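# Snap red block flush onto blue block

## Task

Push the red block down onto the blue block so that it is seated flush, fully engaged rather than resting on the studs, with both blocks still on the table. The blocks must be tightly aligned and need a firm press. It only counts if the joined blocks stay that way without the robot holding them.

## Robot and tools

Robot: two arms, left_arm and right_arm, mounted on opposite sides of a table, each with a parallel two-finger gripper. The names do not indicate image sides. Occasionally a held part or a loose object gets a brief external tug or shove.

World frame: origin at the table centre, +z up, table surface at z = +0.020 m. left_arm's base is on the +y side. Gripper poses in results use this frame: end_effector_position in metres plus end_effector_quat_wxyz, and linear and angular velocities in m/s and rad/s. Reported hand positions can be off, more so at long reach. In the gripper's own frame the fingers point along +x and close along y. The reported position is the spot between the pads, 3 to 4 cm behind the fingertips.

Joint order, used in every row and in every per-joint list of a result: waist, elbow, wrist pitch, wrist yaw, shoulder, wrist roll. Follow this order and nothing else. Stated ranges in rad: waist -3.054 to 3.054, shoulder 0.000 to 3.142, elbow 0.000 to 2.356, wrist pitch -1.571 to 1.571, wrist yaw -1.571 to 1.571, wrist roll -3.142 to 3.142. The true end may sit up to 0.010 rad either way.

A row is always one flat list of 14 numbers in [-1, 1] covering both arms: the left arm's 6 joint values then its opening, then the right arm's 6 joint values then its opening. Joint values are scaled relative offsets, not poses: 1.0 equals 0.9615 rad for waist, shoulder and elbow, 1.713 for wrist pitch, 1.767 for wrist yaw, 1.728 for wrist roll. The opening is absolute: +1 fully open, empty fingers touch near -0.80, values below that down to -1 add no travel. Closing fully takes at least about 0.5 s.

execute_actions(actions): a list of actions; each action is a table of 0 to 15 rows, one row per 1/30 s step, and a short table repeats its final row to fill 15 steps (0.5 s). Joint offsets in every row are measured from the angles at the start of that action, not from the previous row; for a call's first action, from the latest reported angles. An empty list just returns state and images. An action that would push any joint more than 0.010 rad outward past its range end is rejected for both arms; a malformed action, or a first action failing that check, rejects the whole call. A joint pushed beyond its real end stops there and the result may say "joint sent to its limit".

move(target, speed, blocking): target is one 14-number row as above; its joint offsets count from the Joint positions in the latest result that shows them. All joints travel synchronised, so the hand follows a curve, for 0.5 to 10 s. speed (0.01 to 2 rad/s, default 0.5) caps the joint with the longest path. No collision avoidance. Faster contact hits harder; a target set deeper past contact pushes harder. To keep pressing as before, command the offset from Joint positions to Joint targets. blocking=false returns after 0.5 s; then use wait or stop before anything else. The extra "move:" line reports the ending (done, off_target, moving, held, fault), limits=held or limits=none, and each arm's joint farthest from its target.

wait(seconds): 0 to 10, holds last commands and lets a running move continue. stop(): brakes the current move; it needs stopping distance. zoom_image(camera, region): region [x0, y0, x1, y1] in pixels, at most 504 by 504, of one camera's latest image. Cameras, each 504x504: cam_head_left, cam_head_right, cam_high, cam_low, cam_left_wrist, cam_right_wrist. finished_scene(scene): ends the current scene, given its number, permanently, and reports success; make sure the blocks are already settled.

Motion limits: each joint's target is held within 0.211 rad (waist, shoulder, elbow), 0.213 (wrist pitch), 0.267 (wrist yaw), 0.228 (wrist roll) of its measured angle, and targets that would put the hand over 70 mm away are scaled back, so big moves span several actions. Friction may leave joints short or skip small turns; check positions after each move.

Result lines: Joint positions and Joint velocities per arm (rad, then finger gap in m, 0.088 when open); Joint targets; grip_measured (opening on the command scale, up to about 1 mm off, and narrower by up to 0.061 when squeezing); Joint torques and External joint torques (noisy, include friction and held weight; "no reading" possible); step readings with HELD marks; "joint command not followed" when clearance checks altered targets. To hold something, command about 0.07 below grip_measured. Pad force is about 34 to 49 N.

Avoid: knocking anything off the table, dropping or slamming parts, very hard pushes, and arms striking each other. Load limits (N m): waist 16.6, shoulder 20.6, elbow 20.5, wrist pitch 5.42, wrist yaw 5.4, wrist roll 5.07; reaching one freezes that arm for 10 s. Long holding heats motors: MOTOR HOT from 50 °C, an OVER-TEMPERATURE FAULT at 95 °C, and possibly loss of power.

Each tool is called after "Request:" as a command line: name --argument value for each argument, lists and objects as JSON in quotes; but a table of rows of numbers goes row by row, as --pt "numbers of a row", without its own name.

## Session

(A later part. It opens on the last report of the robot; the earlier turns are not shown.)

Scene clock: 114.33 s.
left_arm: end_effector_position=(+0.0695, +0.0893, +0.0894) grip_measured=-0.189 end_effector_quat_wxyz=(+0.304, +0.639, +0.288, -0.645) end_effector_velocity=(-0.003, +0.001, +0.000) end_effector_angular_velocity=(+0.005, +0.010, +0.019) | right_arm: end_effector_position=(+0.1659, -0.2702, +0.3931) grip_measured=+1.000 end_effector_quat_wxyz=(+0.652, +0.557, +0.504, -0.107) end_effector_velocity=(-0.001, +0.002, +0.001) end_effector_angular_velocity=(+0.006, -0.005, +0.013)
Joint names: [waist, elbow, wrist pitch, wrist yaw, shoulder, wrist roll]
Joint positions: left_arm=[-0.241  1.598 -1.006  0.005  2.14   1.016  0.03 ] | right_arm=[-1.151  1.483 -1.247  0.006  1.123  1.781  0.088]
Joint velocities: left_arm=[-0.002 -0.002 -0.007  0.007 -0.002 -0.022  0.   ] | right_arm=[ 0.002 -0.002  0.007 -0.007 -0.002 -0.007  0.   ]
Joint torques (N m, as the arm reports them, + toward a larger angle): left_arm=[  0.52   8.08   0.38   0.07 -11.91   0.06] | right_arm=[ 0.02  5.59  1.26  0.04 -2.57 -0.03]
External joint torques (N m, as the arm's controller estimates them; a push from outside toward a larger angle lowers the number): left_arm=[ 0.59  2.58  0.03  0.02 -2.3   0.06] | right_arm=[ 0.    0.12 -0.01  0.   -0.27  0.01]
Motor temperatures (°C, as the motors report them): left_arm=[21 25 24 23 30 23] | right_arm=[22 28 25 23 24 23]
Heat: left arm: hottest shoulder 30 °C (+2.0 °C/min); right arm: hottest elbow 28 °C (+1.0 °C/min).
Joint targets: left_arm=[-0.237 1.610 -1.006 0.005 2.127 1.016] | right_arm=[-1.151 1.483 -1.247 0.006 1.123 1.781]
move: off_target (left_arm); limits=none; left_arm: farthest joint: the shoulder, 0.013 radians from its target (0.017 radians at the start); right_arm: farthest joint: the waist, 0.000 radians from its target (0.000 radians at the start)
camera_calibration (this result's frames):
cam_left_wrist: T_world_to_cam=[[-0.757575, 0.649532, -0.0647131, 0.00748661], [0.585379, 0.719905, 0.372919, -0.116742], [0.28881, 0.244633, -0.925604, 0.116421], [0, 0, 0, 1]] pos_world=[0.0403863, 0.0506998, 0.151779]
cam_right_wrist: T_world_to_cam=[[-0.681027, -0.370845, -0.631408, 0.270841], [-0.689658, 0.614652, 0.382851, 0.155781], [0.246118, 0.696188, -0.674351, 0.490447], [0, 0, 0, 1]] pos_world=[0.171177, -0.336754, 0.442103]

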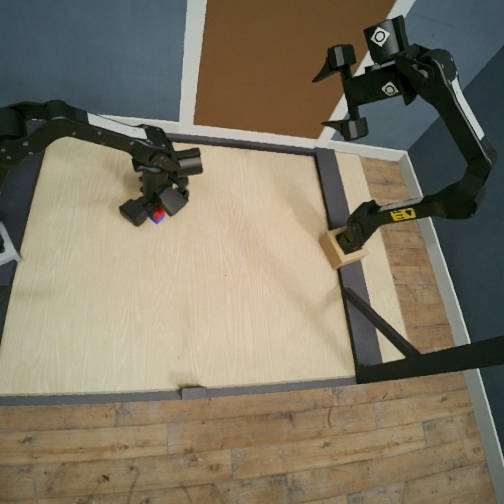

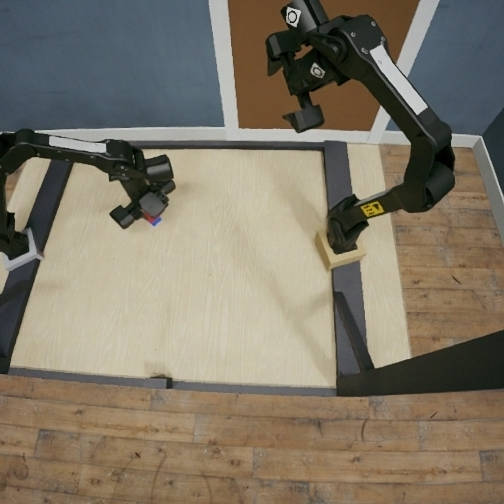

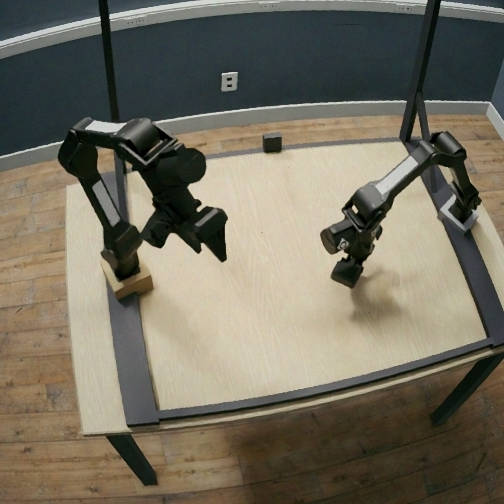

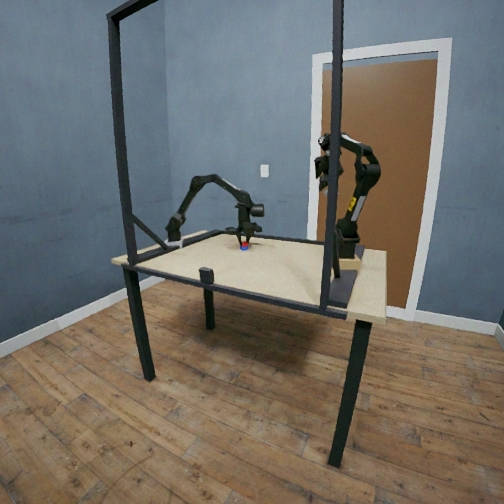

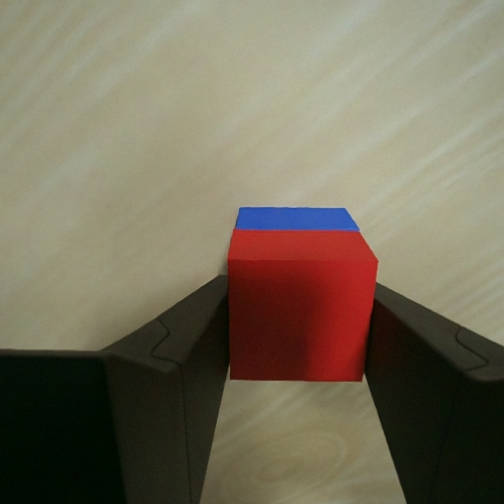

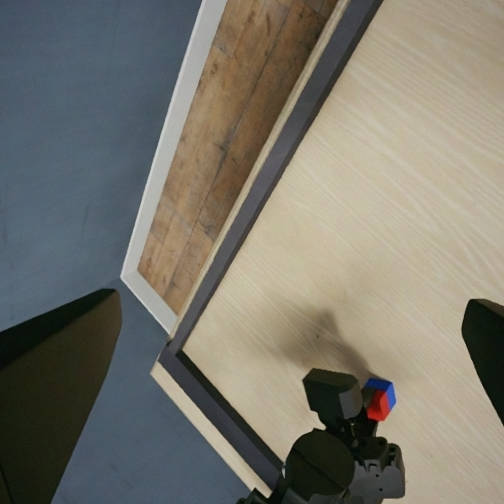

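Request:
execute_actions --actions '[[[0,0.01,-0.0035,0,-0.01,0,-0.6,0,0,0,0,0,0,1]],[[0,-0.012,0,0,0.015,0,-0.6,0,0,0,0,0,0,1]],[[0,-0.022,0,0,0.035,0,-0.6,0,0,0,0,0,0,1]],[[0,-0.04,0.002,0,0.065,0,-0.6,0,0,0,0,0,0,1]],[[0,-0.06,0.003,0,0.1,0,-0.6,0,0,0,0,0,0,1]]]'

Request:
zoom_image --camera "cam_left_wrist" --region '[190,170,410,300]'

Scene clock: 120.40 s.
left_arm: end_effector_position=(+0.0682, +0.0942, +0.0775) grip_measured=-0.189 end_effector_quat_wxyz=(+0.292, +0.641, +0.301, -0.643) end_effector_velocity=(-0.002, +0.005, +0.000) end_effector_angular_velocity=(+0.023, -0.000, +0.005) | right_arm: end_effector_position=(+0.1659, -0.2702, +0.3931) grip_measured=+1.000 end_effector_quat_wxyz=(+0.652, +0.557, +0.504, -0.107) end_effector_velocity=(-0.003, +0.001, -0.003) end_effector_angular_velocity=(+0.008, +0.024, +0.006)
Joint names: [waist, elbow, wrist pitch, wrist yaw, shoulder, wrist roll]
Joint positions: left_arm=[-0.241  1.587 -1.006  0.005  2.164  1.016  0.03 ] | right_arm=[-1.151  1.483 -1.247  0.006  1.123  1.781  0.088]
Joint velocities: left_arm=[-0.002 -0.002 -0.022 -0.007 -0.002 -0.007 -0.   ] | right_arm=[-0.002 -0.007 -0.007 -0.022 -0.002  0.007  0.   ]
Joint torques (N m, as the arm reports them, + toward a larger angle): left_arm=[-0.07 -0.3   0.68  0.03  0.25  0.03] | right_arm=[ 0.02  5.59  1.26  0.04 -2.58 -0.03]
External joint torques (N m, as the arm's controller estimates them; a push from outside toward a larger angle lowers the number): left_arm=[-0.01 -5.72  0.4  -0.02  9.97  0.03] | right_arm=[ 0.02  0.12  0.   -0.01 -0.22  0.01]
External joint torques at the end of the 1st action: left_arm=[-0.02  2.23 -0.2   0.03 -1.66  0.02] | right_arm=[ 0.01  0.15  0.    0.   -0.27  0.01]
External joint torques at the end of the 2nd action: left_arm=[ 0.11 -0.43 -0.03  0.01  1.08  0.04] | right_arm=[ 0.02  0.14  0.   -0.01 -0.26  0.01]
External joint torques at the end of the 3rd action: left_arm=[-0.13 -1.39  0.08 -0.01  2.36  0.05] | right_arm=[ 0.03  0.14  0.   -0.02 -0.27  0.  ]
External joint torques at the end of the 4th action: left_arm=[-0.06 -3.51  0.21  0.    6.04  0.03] | right_arm=[ 0.    0.15  0.   -0.01 -0.27  0.  ]
Motor temperatures (°C, as the motors report them): left_arm=[21 25 24 23 30 23] | right_arm=[22 28 25 23 24 23]
Heat: left arm: hottest shoulder 30 °C (+2.0 °C/min); right arm: hottest elbow 28 °C (+1.0 °C/min).
Joint targets: left_arm=[-0.241 1.535 -1.002 0.005 2.251 1.016] | right_arm=[-1.151 1.483 -1.247 0.006 1.123 1.781]
Step readings (joint positions; steps 1 to 15: 1st action; 16 to 30: 2nd action; 31 to 45: 3rd action; 46 to 60: 4th action; 61 to 75: 5th action):
0: left_arm=[-0.241 1.598 -1.006 0.005 2.140 1.016] | right_arm=[-1.151 1.483 -1.247 0.006 1.123 1.781]
1: left_arm=[-0.241 1.598 -1.006 0.005 2.140 1.016] | right_arm=[-1.151 1.483 -1.247 0.006 1.123 1.781]
2: left_arm=[-0.241 1.598 -1.006 0.005 2.140 1.016] | right_arm=[-1.151 1.483 -1.247 0.006 1.123 1.781]
4: left_arm=[-0.241 1.598 -1.007 0.005 2.140 1.016] | right_arm=[-1.151 1.483 -1.247 0.006 1.123 1.781]
8: left_arm=[-0.241 1.598 -1.008 0.005 2.140 1.016] | right_arm=[-1.151 1.483 -1.247 0.006 1.123 1.781]
15: left_arm=[-0.241 1.598 -1.009 0.005 2.140 1.016] | right_arm=[-1.151 1.483 -1.247 0.006 1.123 1.781]
16: left_arm=[-0.241 1.598 -1.009 0.005 2.140 1.016] | right_arm=[-1.151 1.483 -1.247 0.006 1.123 1.781]
17: left_arm=[-0.241 1.598 -1.009 0.005 2.140 1.016] | right_arm=[-1.151 1.483 -1.247 0.006 1.123 1.781]
19: left_arm=[-0.241 1.598 -1.009 0.005 2.140 1.016] | right_arm=[-1.151 1.483 -1.247 0.006 1.123 1.781]
23: left_arm=[-0.241 1.598 -1.009 0.005 2.140 1.016] | right_arm=[-1.151 1.483 -1.247 0.006 1.123 1.781]
30: left_arm=[-0.241 1.598 -1.009 0.005 2.140 1.016] | right_arm=[-1.151 1.483 -1.247 0.006 1.123 1.781]
31: left_arm=[-0.241 1.597 -1.009 0.005 2.143 1.016] | right_arm=[-1.151 1.483 -1.247 0.006 1.123 1.781]
32: left_arm=[-0.241 1.597 -1.009 0.005 2.144 1.016] | right_arm=[-1.151 1.483 -1.247 0.006 1.123 1.781]
34: left_arm=[-0.241 1.597 -1.009 0.005 2.146 1.016] | right_arm=[-1.151 1.483 -1.247 0.006 1.123 1.781]
38: left_arm=[-0.241 1.596 -1.009 0.005 2.146 1.016] | right_arm=[-1.151 1.483 -1.247 0.006 1.123 1.781]
45: left_arm=[-0.241 1.596 -1.009 0.005 2.146 1.016] | right_arm=[-1.151 1.483 -1.247 0.006 1.123 1.781]
46: left_arm=[-0.241 1.595 -1.008 0.005 2.151 1.016] | right_arm=[-1.151 1.483 -1.247 0.006 1.123 1.781]
47: left_arm=[-0.241 1.594 -1.008 0.005 2.153 1.016] | right_arm=[-1.151 1.483 -1.247 0.006 1.123 1.781]
49: left_arm=[-0.241 1.593 -1.008 0.005 2.154 1.016] | right_arm=[-1.151 1.483 -1.247 0.006 1.123 1.781]
53: left_arm=[-0.241 1.593 -1.008 0.005 2.155 1.016] | right_arm=[-1.151 1.483 -1.247 0.006 1.123 1.781]
60: left_arm=[-0.241 1.593 -1.007 0.005 2.155 1.016] | right_arm=[-1.151 1.483 -1.247 0.006 1.123 1.781]
61: left_arm=[-0.241 1.590 -1.007 0.005 2.161 1.016] | right_arm=[-1.151 1.483 -1.247 0.006 1.123 1.781]
62: left_arm=[-0.241 1.589 -1.007 0.005 2.162 1.016] | right_arm=[-1.151 1.483 -1.247 0.006 1.123 1.781]
64: left_arm=[-0.241 1.588 -1.006 0.005 2.163 1.016] | right_arm=[-1.151 1.483 -1.247 0.006 1.123 1.781]
68: left_arm=[-0.241 1.588 -1.006 0.005 2.164 1.016] | right_arm=[-1.151 1.483 -1.247 0.006 1.123 1.781]
75: Joint positions above
camera_calibration (this result's frames):
cam_left_wrist: T_world_to_cam=[[-0.75834, 0.650915, -0.0350757, 0.000186971], [0.589046, 0.707318, 0.390801, -0.115472], [0.279188, 0.275698, -0.919807, 0.101892], [0, 0, 0, 1]] pos_world=[0.0397131, 0.0534623, 0.138854]
cam_right_wrist: T_world_to_cam=[[-0.681027, -0.370845, -0.631408, 0.270841], [-0.689658, 0.614652, 0.382851, 0.155781], [0.246118, 0.696188, -0.674351, 0.490447], [0, 0, 0, 1]] pos_world=[0.171177, -0.336754, 0.442103]

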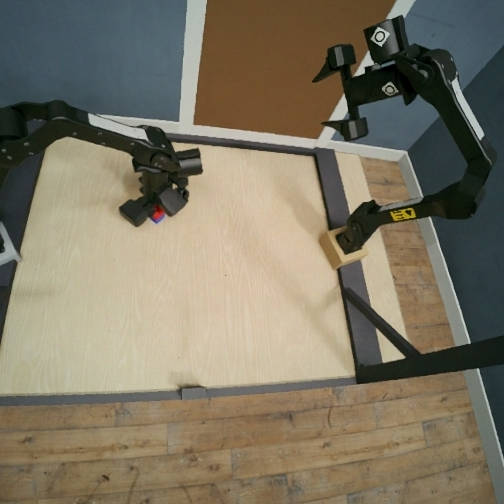

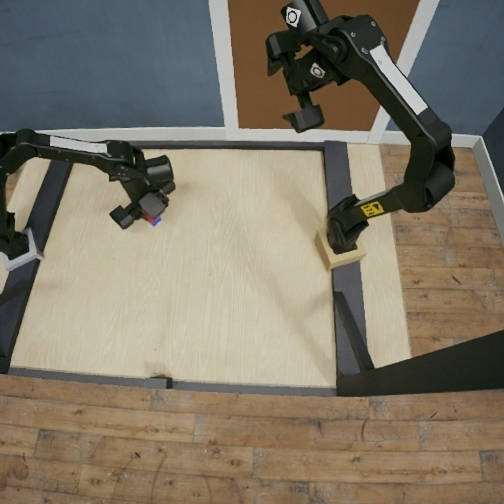

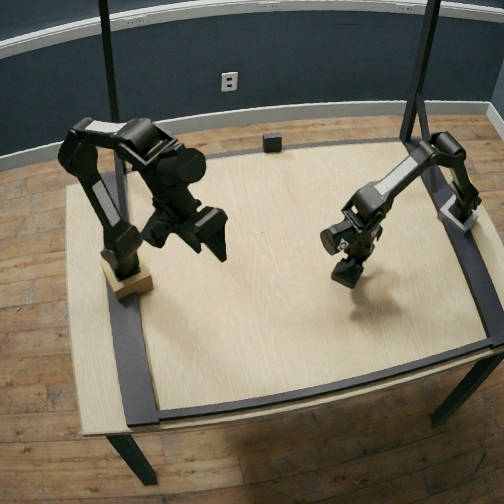

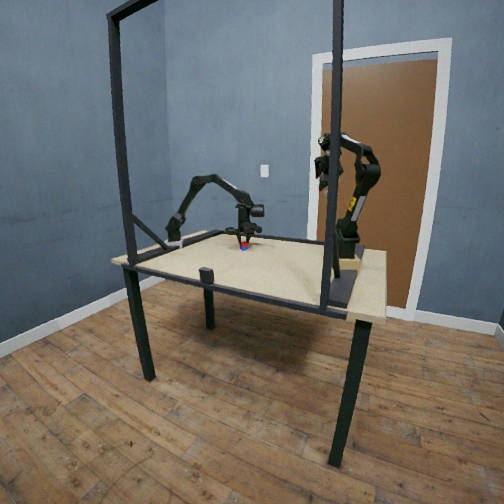

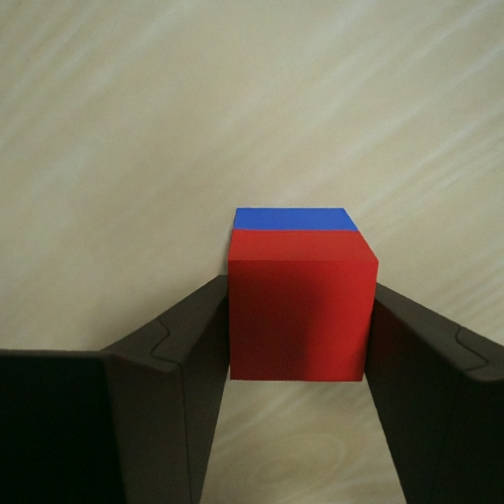

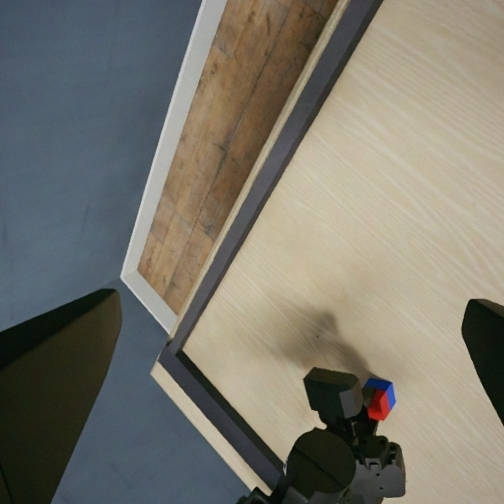

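Region (190, 170, 410, 300) of cam_left_wrist's 504x504 image, scaled by 2.291, with more detail than that image has; it fills the top 298 rows of this view, and the rest is white.

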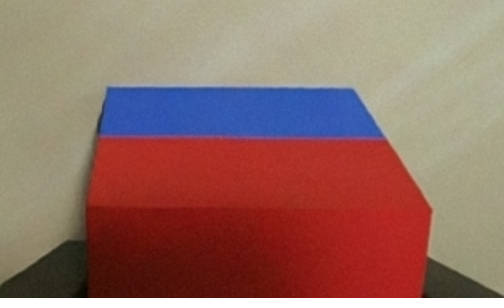

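Engaged. Push firmer.

Request:
execute_actions --actions '[[[0,-0.068,0.004,0,0.112,0,-0.6,0,0,0,0,0,0,1]],[[0,-0.082,0.005,0,0.135,0,-0.6,0,0,0,0,0,0,1]]]'

Request:
zoom_image --camera "cam_left_wrist" --region '[190,170,410,300]'

Scene clock: 127.03 s.
left_arm: end_effector_position=(+0.0676, +0.0959, +0.0733) grip_measured=-0.189 end_effector_quat_wxyz=(+0.288, +0.641, +0.304, -0.643) end_effector_velocity=(-0.004, +0.006, +0.001) end_effector_angular_velocity=(+0.023, -0.000, -0.015) | right_arm: end_effector_position=(+0.1659, -0.2702, +0.3931) grip_measured=+1.000 end_effector_quat_wxyz=(+0.652, +0.557, +0.504, -0.107) end_effector_velocity=(+0.000, +0.001, -0.001) end_effector_angular_velocity=(+0.002, -0.001, +0.008)
Joint names: [waist, elbow, wrist pitch, wrist yaw, shoulder, wrist roll]
Joint positions: left_arm=[-0.241  1.581 -1.003  0.005  2.172  1.016  0.03 ] | right_arm=[-1.151  1.483 -1.247  0.006  1.123  1.781  0.088]
Joint velocities: left_arm=[-0.007 -0.007 -0.022 -0.007 -0.007  0.007 -0.   ] | right_arm=[-0.002 -0.007  0.007 -0.007 -0.002 -0.007  0.   ]
Joint torques (N m, as the arm reports them, + toward a larger angle): left_arm=[ 0.04 -3.49  0.88  0.02  4.95  0.09] | right_arm=[ 0.01  5.6   1.26  0.04 -2.57 -0.03]
External joint torques (N m, as the arm's controller estimates them; a push from outside toward a larger angle lowers the number): left_arm=[ 0.11 -8.88  0.63 -0.04 14.73  0.08] | right_arm=[ 0.    0.12 -0.01 -0.01 -0.24  0.01]
External joint torques at the end of the 1st action: left_arm=[ 0.17 -7.04  0.55  0.02 12.22  0.05] | right_arm=[ 0.    0.1  -0.03 -0.01 -0.3   0.01]
Motor temperatures (°C, as the motors report them): left_arm=[21 25 24 23 29 23] | right_arm=[22 28 25 23 24 23]
Heat: left arm: hottest shoulder 29 °C (+0.0 °C/min); right arm: hottest elbow 28 °C (+1.0 °C/min).
Joint targets: left_arm=[-0.241 1.506 -0.996 0.005 2.298 1.016] | right_arm=[-1.151 1.483 -1.247 0.006 1.123 1.781]
Step readings (joint positions; steps 1 to 15: 1st action; 16 to 30: 2nd action):
0: left_arm=[-0.241 1.587 -1.006 0.005 2.165 1.016] | right_arm=[-1.151 1.483 -1.247 0.006 1.123 1.781]
1: left_arm=[-0.241 1.586 -1.006 0.005 2.167 1.016] | right_arm=[-1.151 1.483 -1.247 0.006 1.123 1.781]
2: left_arm=[-0.241 1.586 -1.006 0.005 2.167 1.016] | right_arm=[-1.151 1.483 -1.247 0.006 1.123 1.781]
4: left_arm=[-0.241 1.585 -1.005 0.005 2.168 1.016] | right_arm=[-1.151 1.483 -1.247 0.006 1.123 1.781]
8: left_arm=[-0.241 1.585 -1.005 0.005 2.168 1.016] | right_arm=[-1.151 1.483 -1.247 0.006 1.123 1.781]
15: left_arm=[-0.241 1.585 -1.005 0.005 2.168 1.016] | right_arm=[-1.151 1.483 -1.247 0.006 1.123 1.781]
16: left_arm=[-0.241 1.583 -1.004 0.005 2.170 1.016] | right_arm=[-1.151 1.483 -1.247 0.006 1.123 1.781]
17: left_arm=[-0.241 1.582 -1.004 0.005 2.171 1.016] | right_arm=[-1.151 1.483 -1.247 0.006 1.123 1.781]
19: left_arm=[-0.241 1.582 -1.003 0.005 2.171 1.016] | right_arm=[-1.151 1.483 -1.247 0.006 1.123 1.781]
23: left_arm=[-0.241 1.581 -1.003 0.005 2.172 1.016] | right_arm=[-1.151 1.483 -1.247 0.006 1.123 1.781]
30: Joint positions above
camera_calibration (this result's frames):
cam_left_wrist: T_world_to_cam=[[-0.758436, 0.651217, -0.0263093, -0.00215705], [0.59028, 0.70346, 0.395871, -0.114802], [0.276305, 0.284713, -0.917929, 0.0968954], [0, 0, 0, 1]] pos_world=[0.0393569, 0.0545762, 0.134333]
cam_right_wrist: T_world_to_cam=[[-0.681027, -0.370845, -0.631408, 0.270841], [-0.689658, 0.614652, 0.382851, 0.155781], [0.246118, 0.696188, -0.674351, 0.490447], [0, 0, 0, 1]] pos_world=[0.171177, -0.336754, 0.442103]

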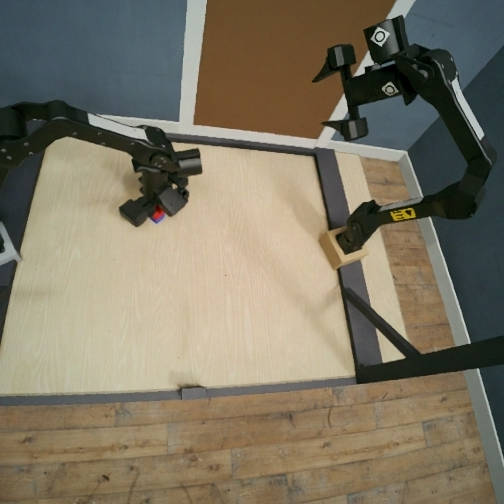

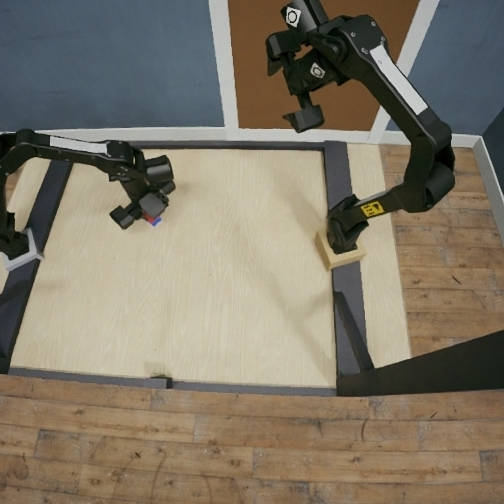

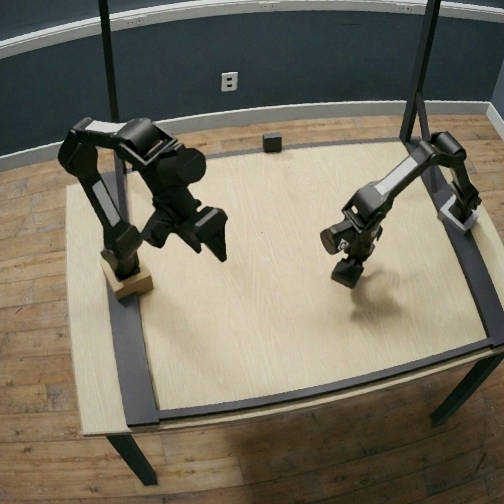

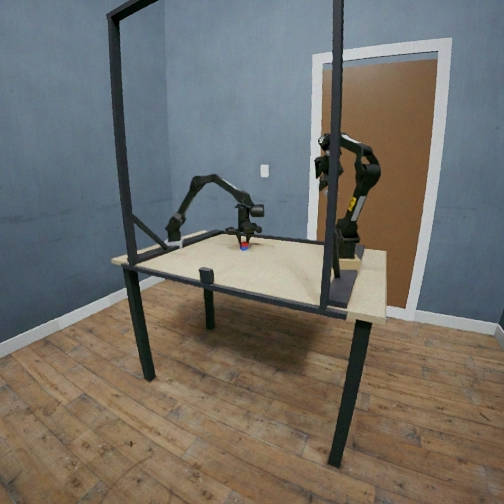

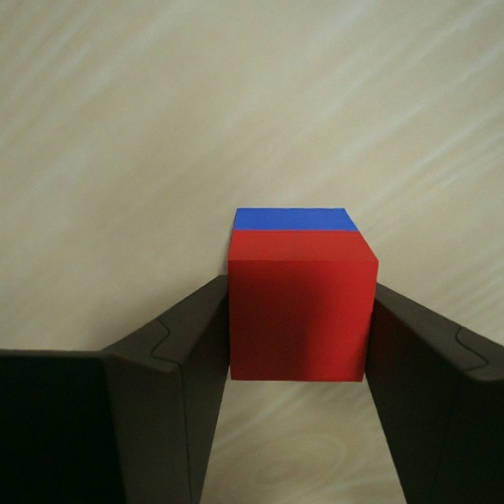

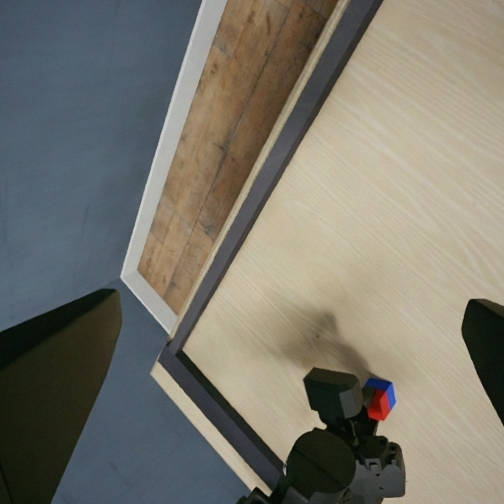

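Region (190, 170, 410, 300) of cam_left_wrist's 504x504 image, scaled by 2.291, with more detail than that image has; it fills the top 298 rows of this view, and the rest is white.

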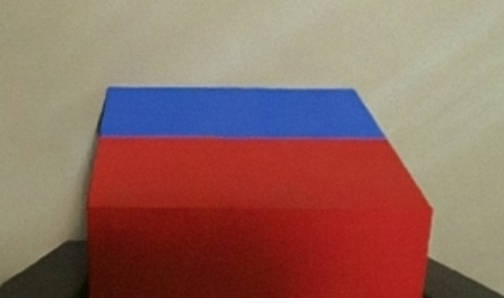

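Request:
execute_actions --actions '[[[0,0,0,0,0,0,-0.6,0,0,0,0,0,0,1]],[[0,0.012,0,0,-0.02,0,-0.6,0,0,0,0,0,0,1]],[[0,0,0,0,0,0,0.4,0,0,0,0,0,0,1]],[[0,0.05,-0.04,0,-0.06,0,0.4,0,0,0,0,0,0,1]],[[0,0.05,-0.04,0,-0.05,0,0.4,0,0,0,0,0,0,1]]]'

Request:
zoom_image --camera "cam_low" --region '[220,225,270,260]'

Scene clock: 133.57 s.
left_arm: end_effector_position=(+0.0684, +0.0934, +0.1407) grip_measured=+0.397 end_effector_quat_wxyz=(+0.315, +0.638, +0.277, -0.646) end_effector_velocity=(+0.001, +0.003, +0.000) end_effector_angular_velocity=(+0.009, -0.004, +0.025) | right_arm: end_effector_position=(+0.1659, -0.2702, +0.3931) grip_measured=+1.000 end_effector_quat_wxyz=(+0.652, +0.557, +0.504, -0.107) end_effector_velocity=(-0.004, -0.003, -0.003) end_effector_angular_velocity=(-0.021, +0.011, +0.019)
Joint names: [waist, elbow, wrist pitch, wrist yaw, shoulder, wrist roll]
Joint positions: left_arm=[-0.241  1.67  -1.134  0.005  2.052  1.016  0.058] | right_arm=[-1.151  1.483 -1.247  0.006  1.123  1.781  0.088]
Joint velocities: left_arm=[ 0.002 -0.002 -0.007 -0.007 -0.002 -0.022 -0.   ] | right_arm=[-0.002 -0.002 -0.022 -0.007 -0.002 -0.022  0.   ]
Joint torques (N m, as the arm reports them, + toward a larger angle): left_arm=[ -0.12   8.18   0.25   0.03 -10.83   0.06] | right_arm=[ 0.01  5.58  1.26  0.04 -2.58 -0.03]
External joint torques (N m, as the arm's controller estimates them; a push from outside toward a larger angle lowers the number): left_arm=[-0.18  2.37 -0.15 -0.02 -1.47  0.06] | right_arm=[ 0.01  0.18  0.02 -0.01 -0.32  0.01]
External joint torques at the end of the 1st action: left_arm=[ 0.03 -0.08  0.05  0.04  2.04 -0.01] | right_arm=[ 0.01  0.14  0.   -0.01 -0.27  0.  ]
External joint torques at the end of the 2nd action: left_arm=[-0.05  2.07  0.02 -0.04 -2.04  0.01] | right_arm=[ 0.01  0.13  0.   -0.01 -0.26  0.01]
External joint torques at the end of the 3rd action: left_arm=[-0.11  0.9   0.02 -0.01 -0.44 -0.01] | right_arm=[-0.01  0.12 -0.01 -0.01 -0.27  0.01]
External joint torques at the end of the 4th action: left_arm=[ 0.09  2.07 -0.1  -0.02 -1.59  0.06] | right_arm=[ 0.01  0.13  0.02 -0.01 -0.21  0.01]
Motor temperatures (°C, as the motors report them): left_arm=[21 25 24 23 29 23] | right_arm=[22 28 25 23 24 23]
Heat: left arm: hottest shoulder 29 °C (+1.0 °C/min); right arm: hottest elbow 28 °C (+1.0 °C/min).
Joint targets: left_arm=[-0.241 1.680 -1.137 0.005 2.044 1.016] | right_arm=[-1.151 1.483 -1.247 0.006 1.123 1.781]
Step readings (joint positions; steps 1 to 15: 1st action; 16 to 30: 2nd action; 31 to 45: 3rd action; 46 to 60: 4th action; 61 to 75: 5th action):
0: left_arm=[-0.241 1.581 -1.003 0.005 2.172 1.016] | right_arm=[-1.151 1.483 -1.247 0.006 1.123 1.781]
1: left_arm=[-0.241 1.587 -1.003 0.005 2.159 1.016] | right_arm=[-1.151 1.483 -1.247 0.006 1.123 1.781]
2: left_arm=[-0.241 1.587 -1.003 0.005 2.156 1.016] | right_arm=[-1.151 1.483 -1.247 0.006 1.123 1.781]
4: left_arm=[-0.241 1.588 -1.003 0.005 2.153 1.016] | right_arm=[-1.151 1.483 -1.247 0.006 1.123 1.781]
8: left_arm=[-0.241 1.590 -1.003 0.005 2.151 1.016] | right_arm=[-1.151 1.483 -1.247 0.006 1.123 1.781]
15: left_arm=[-0.241 1.590 -1.003 0.005 2.150 1.016] | right_arm=[-1.151 1.483 -1.247 0.006 1.123 1.781]
16: left_arm=[-0.241 1.592 -1.003 0.005 2.145 1.016] | right_arm=[-1.151 1.483 -1.247 0.006 1.123 1.781]
17: left_arm=[-0.241 1.592 -1.003 0.005 2.144 1.016] | right_arm=[-1.151 1.483 -1.247 0.006 1.123 1.781]
19: left_arm=[-0.241 1.592 -1.003 0.005 2.143 1.016] | right_arm=[-1.151 1.483 -1.247 0.006 1.123 1.781]
23: left_arm=[-0.241 1.592 -1.003 0.005 2.142 1.016] | right_arm=[-1.151 1.483 -1.247 0.006 1.123 1.781]
30: left_arm=[-0.241 1.592 -1.003 0.005 2.142 1.016] | right_arm=[-1.151 1.483 -1.247 0.006 1.123 1.781]
31: left_arm=[-0.241 1.592 -1.003 0.005 2.142 1.016] | right_arm=[-1.151 1.483 -1.247 0.006 1.123 1.781]
32: left_arm=[-0.241 1.592 -1.003 0.005 2.142 1.016] | right_arm=[-1.151 1.483 -1.247 0.006 1.123 1.781]
34: left_arm=[-0.241 1.592 -1.003 0.005 2.142 1.016] | right_arm=[-1.151 1.483 -1.247 0.006 1.123 1.781]
38: left_arm=[-0.241 1.592 -1.003 0.005 2.142 1.016] | right_arm=[-1.151 1.483 -1.247 0.006 1.123 1.781]
45: left_arm=[-0.241 1.592 -1.003 0.005 2.142 1.016] | right_arm=[-1.151 1.483 -1.247 0.006 1.123 1.781]
46: left_arm=[-0.241 1.597 -1.015 0.005 2.138 1.016] | right_arm=[-1.151 1.483 -1.247 0.006 1.123 1.781]
47: left_arm=[-0.241 1.602 -1.032 0.005 2.135 1.016] | right_arm=[-1.151 1.483 -1.247 0.006 1.123 1.781]
49: left_arm=[-0.241 1.610 -1.050 0.005 2.121 1.016] | right_arm=[-1.151 1.483 -1.247 0.006 1.123 1.781]
53: left_arm=[-0.241 1.628 -1.062 0.005 2.096 1.016] | right_arm=[-1.151 1.483 -1.247 0.006 1.123 1.781]
60: left_arm=[-0.241 1.632 -1.068 0.005 2.092 1.016] | right_arm=[-1.151 1.483 -1.247 0.006 1.123 1.781]
61: left_arm=[-0.241 1.638 -1.082 0.005 2.088 1.016] | right_arm=[-1.151 1.483 -1.247 0.006 1.123 1.781]
62: left_arm=[-0.241 1.643 -1.099 0.005 2.085 1.016] | right_arm=[-1.151 1.483 -1.247 0.006 1.123 1.781]
64: left_arm=[-0.241 1.652 -1.116 0.005 2.074 1.016] | right_arm=[-1.151 1.483 -1.247 0.006 1.123 1.781]
68: left_arm=[-0.241 1.668 -1.128 0.005 2.054 1.016] | right_arm=[-1.151 1.483 -1.247 0.006 1.123 1.781]
75: Joint positions above
camera_calibration (this result's frames):
cam_left_wrist: T_world_to_cam=[[-0.757039, 0.646848, -0.0920869, 0.0113807], [0.5814, 0.731231, 0.356758, -0.136705], [0.298105, 0.21654, -0.929647, 0.165779], [0, 0, 0, 1]] pos_world=[0.0386766, 0.0567037, 0.203935]
cam_right_wrist: T_world_to_cam=[[-0.681027, -0.370845, -0.631408, 0.270841], [-0.689658, 0.614652, 0.382851, 0.155781], [0.246118, 0.696188, -0.674351, 0.490447], [0, 0, 0, 1]] pos_world=[0.171177, -0.336754, 0.442103]

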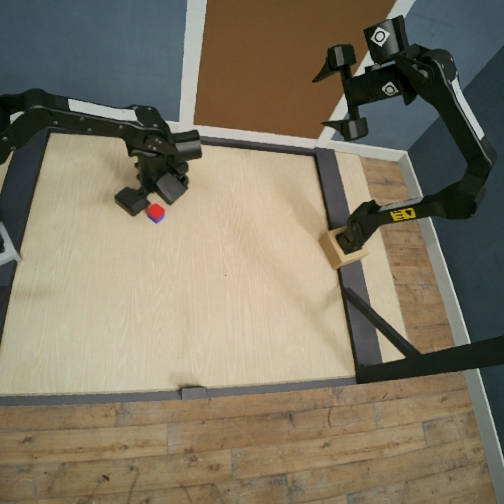

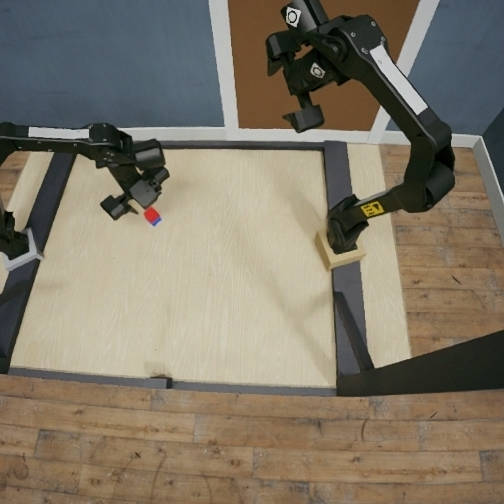

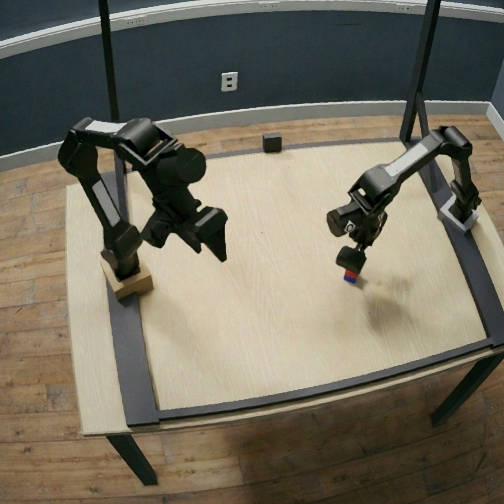

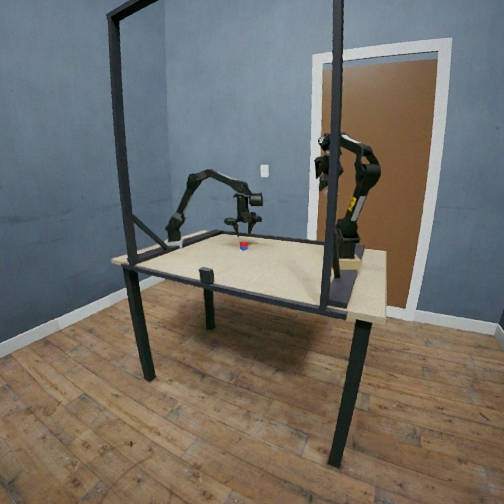

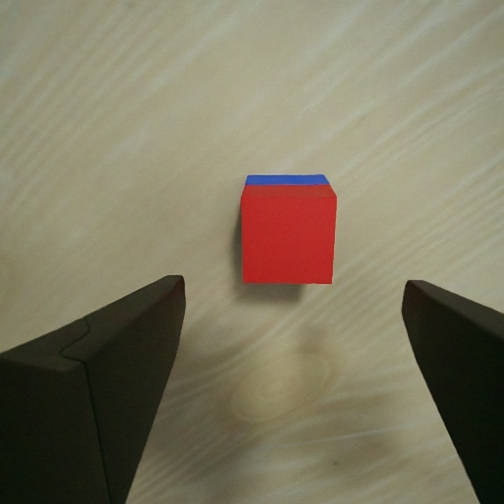

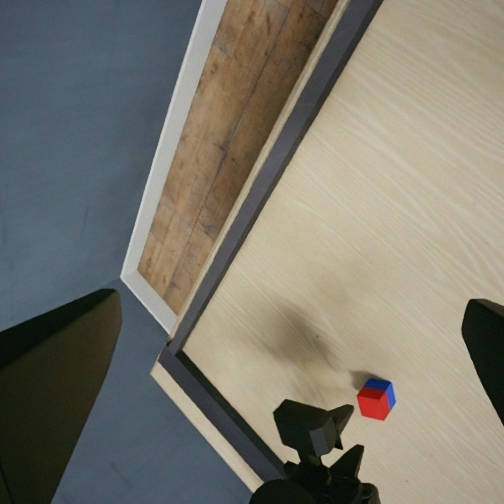

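Region (220, 225, 270, 260) of cam_low's 504x504 image, scaled by 10.080, with more detail than that image has; it fills the top 353 rows of this view, and the rest is white.

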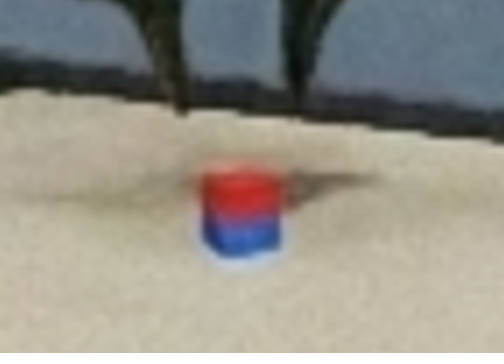

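Request:
finished_scene --scene 1

The scene is finished: the task was done.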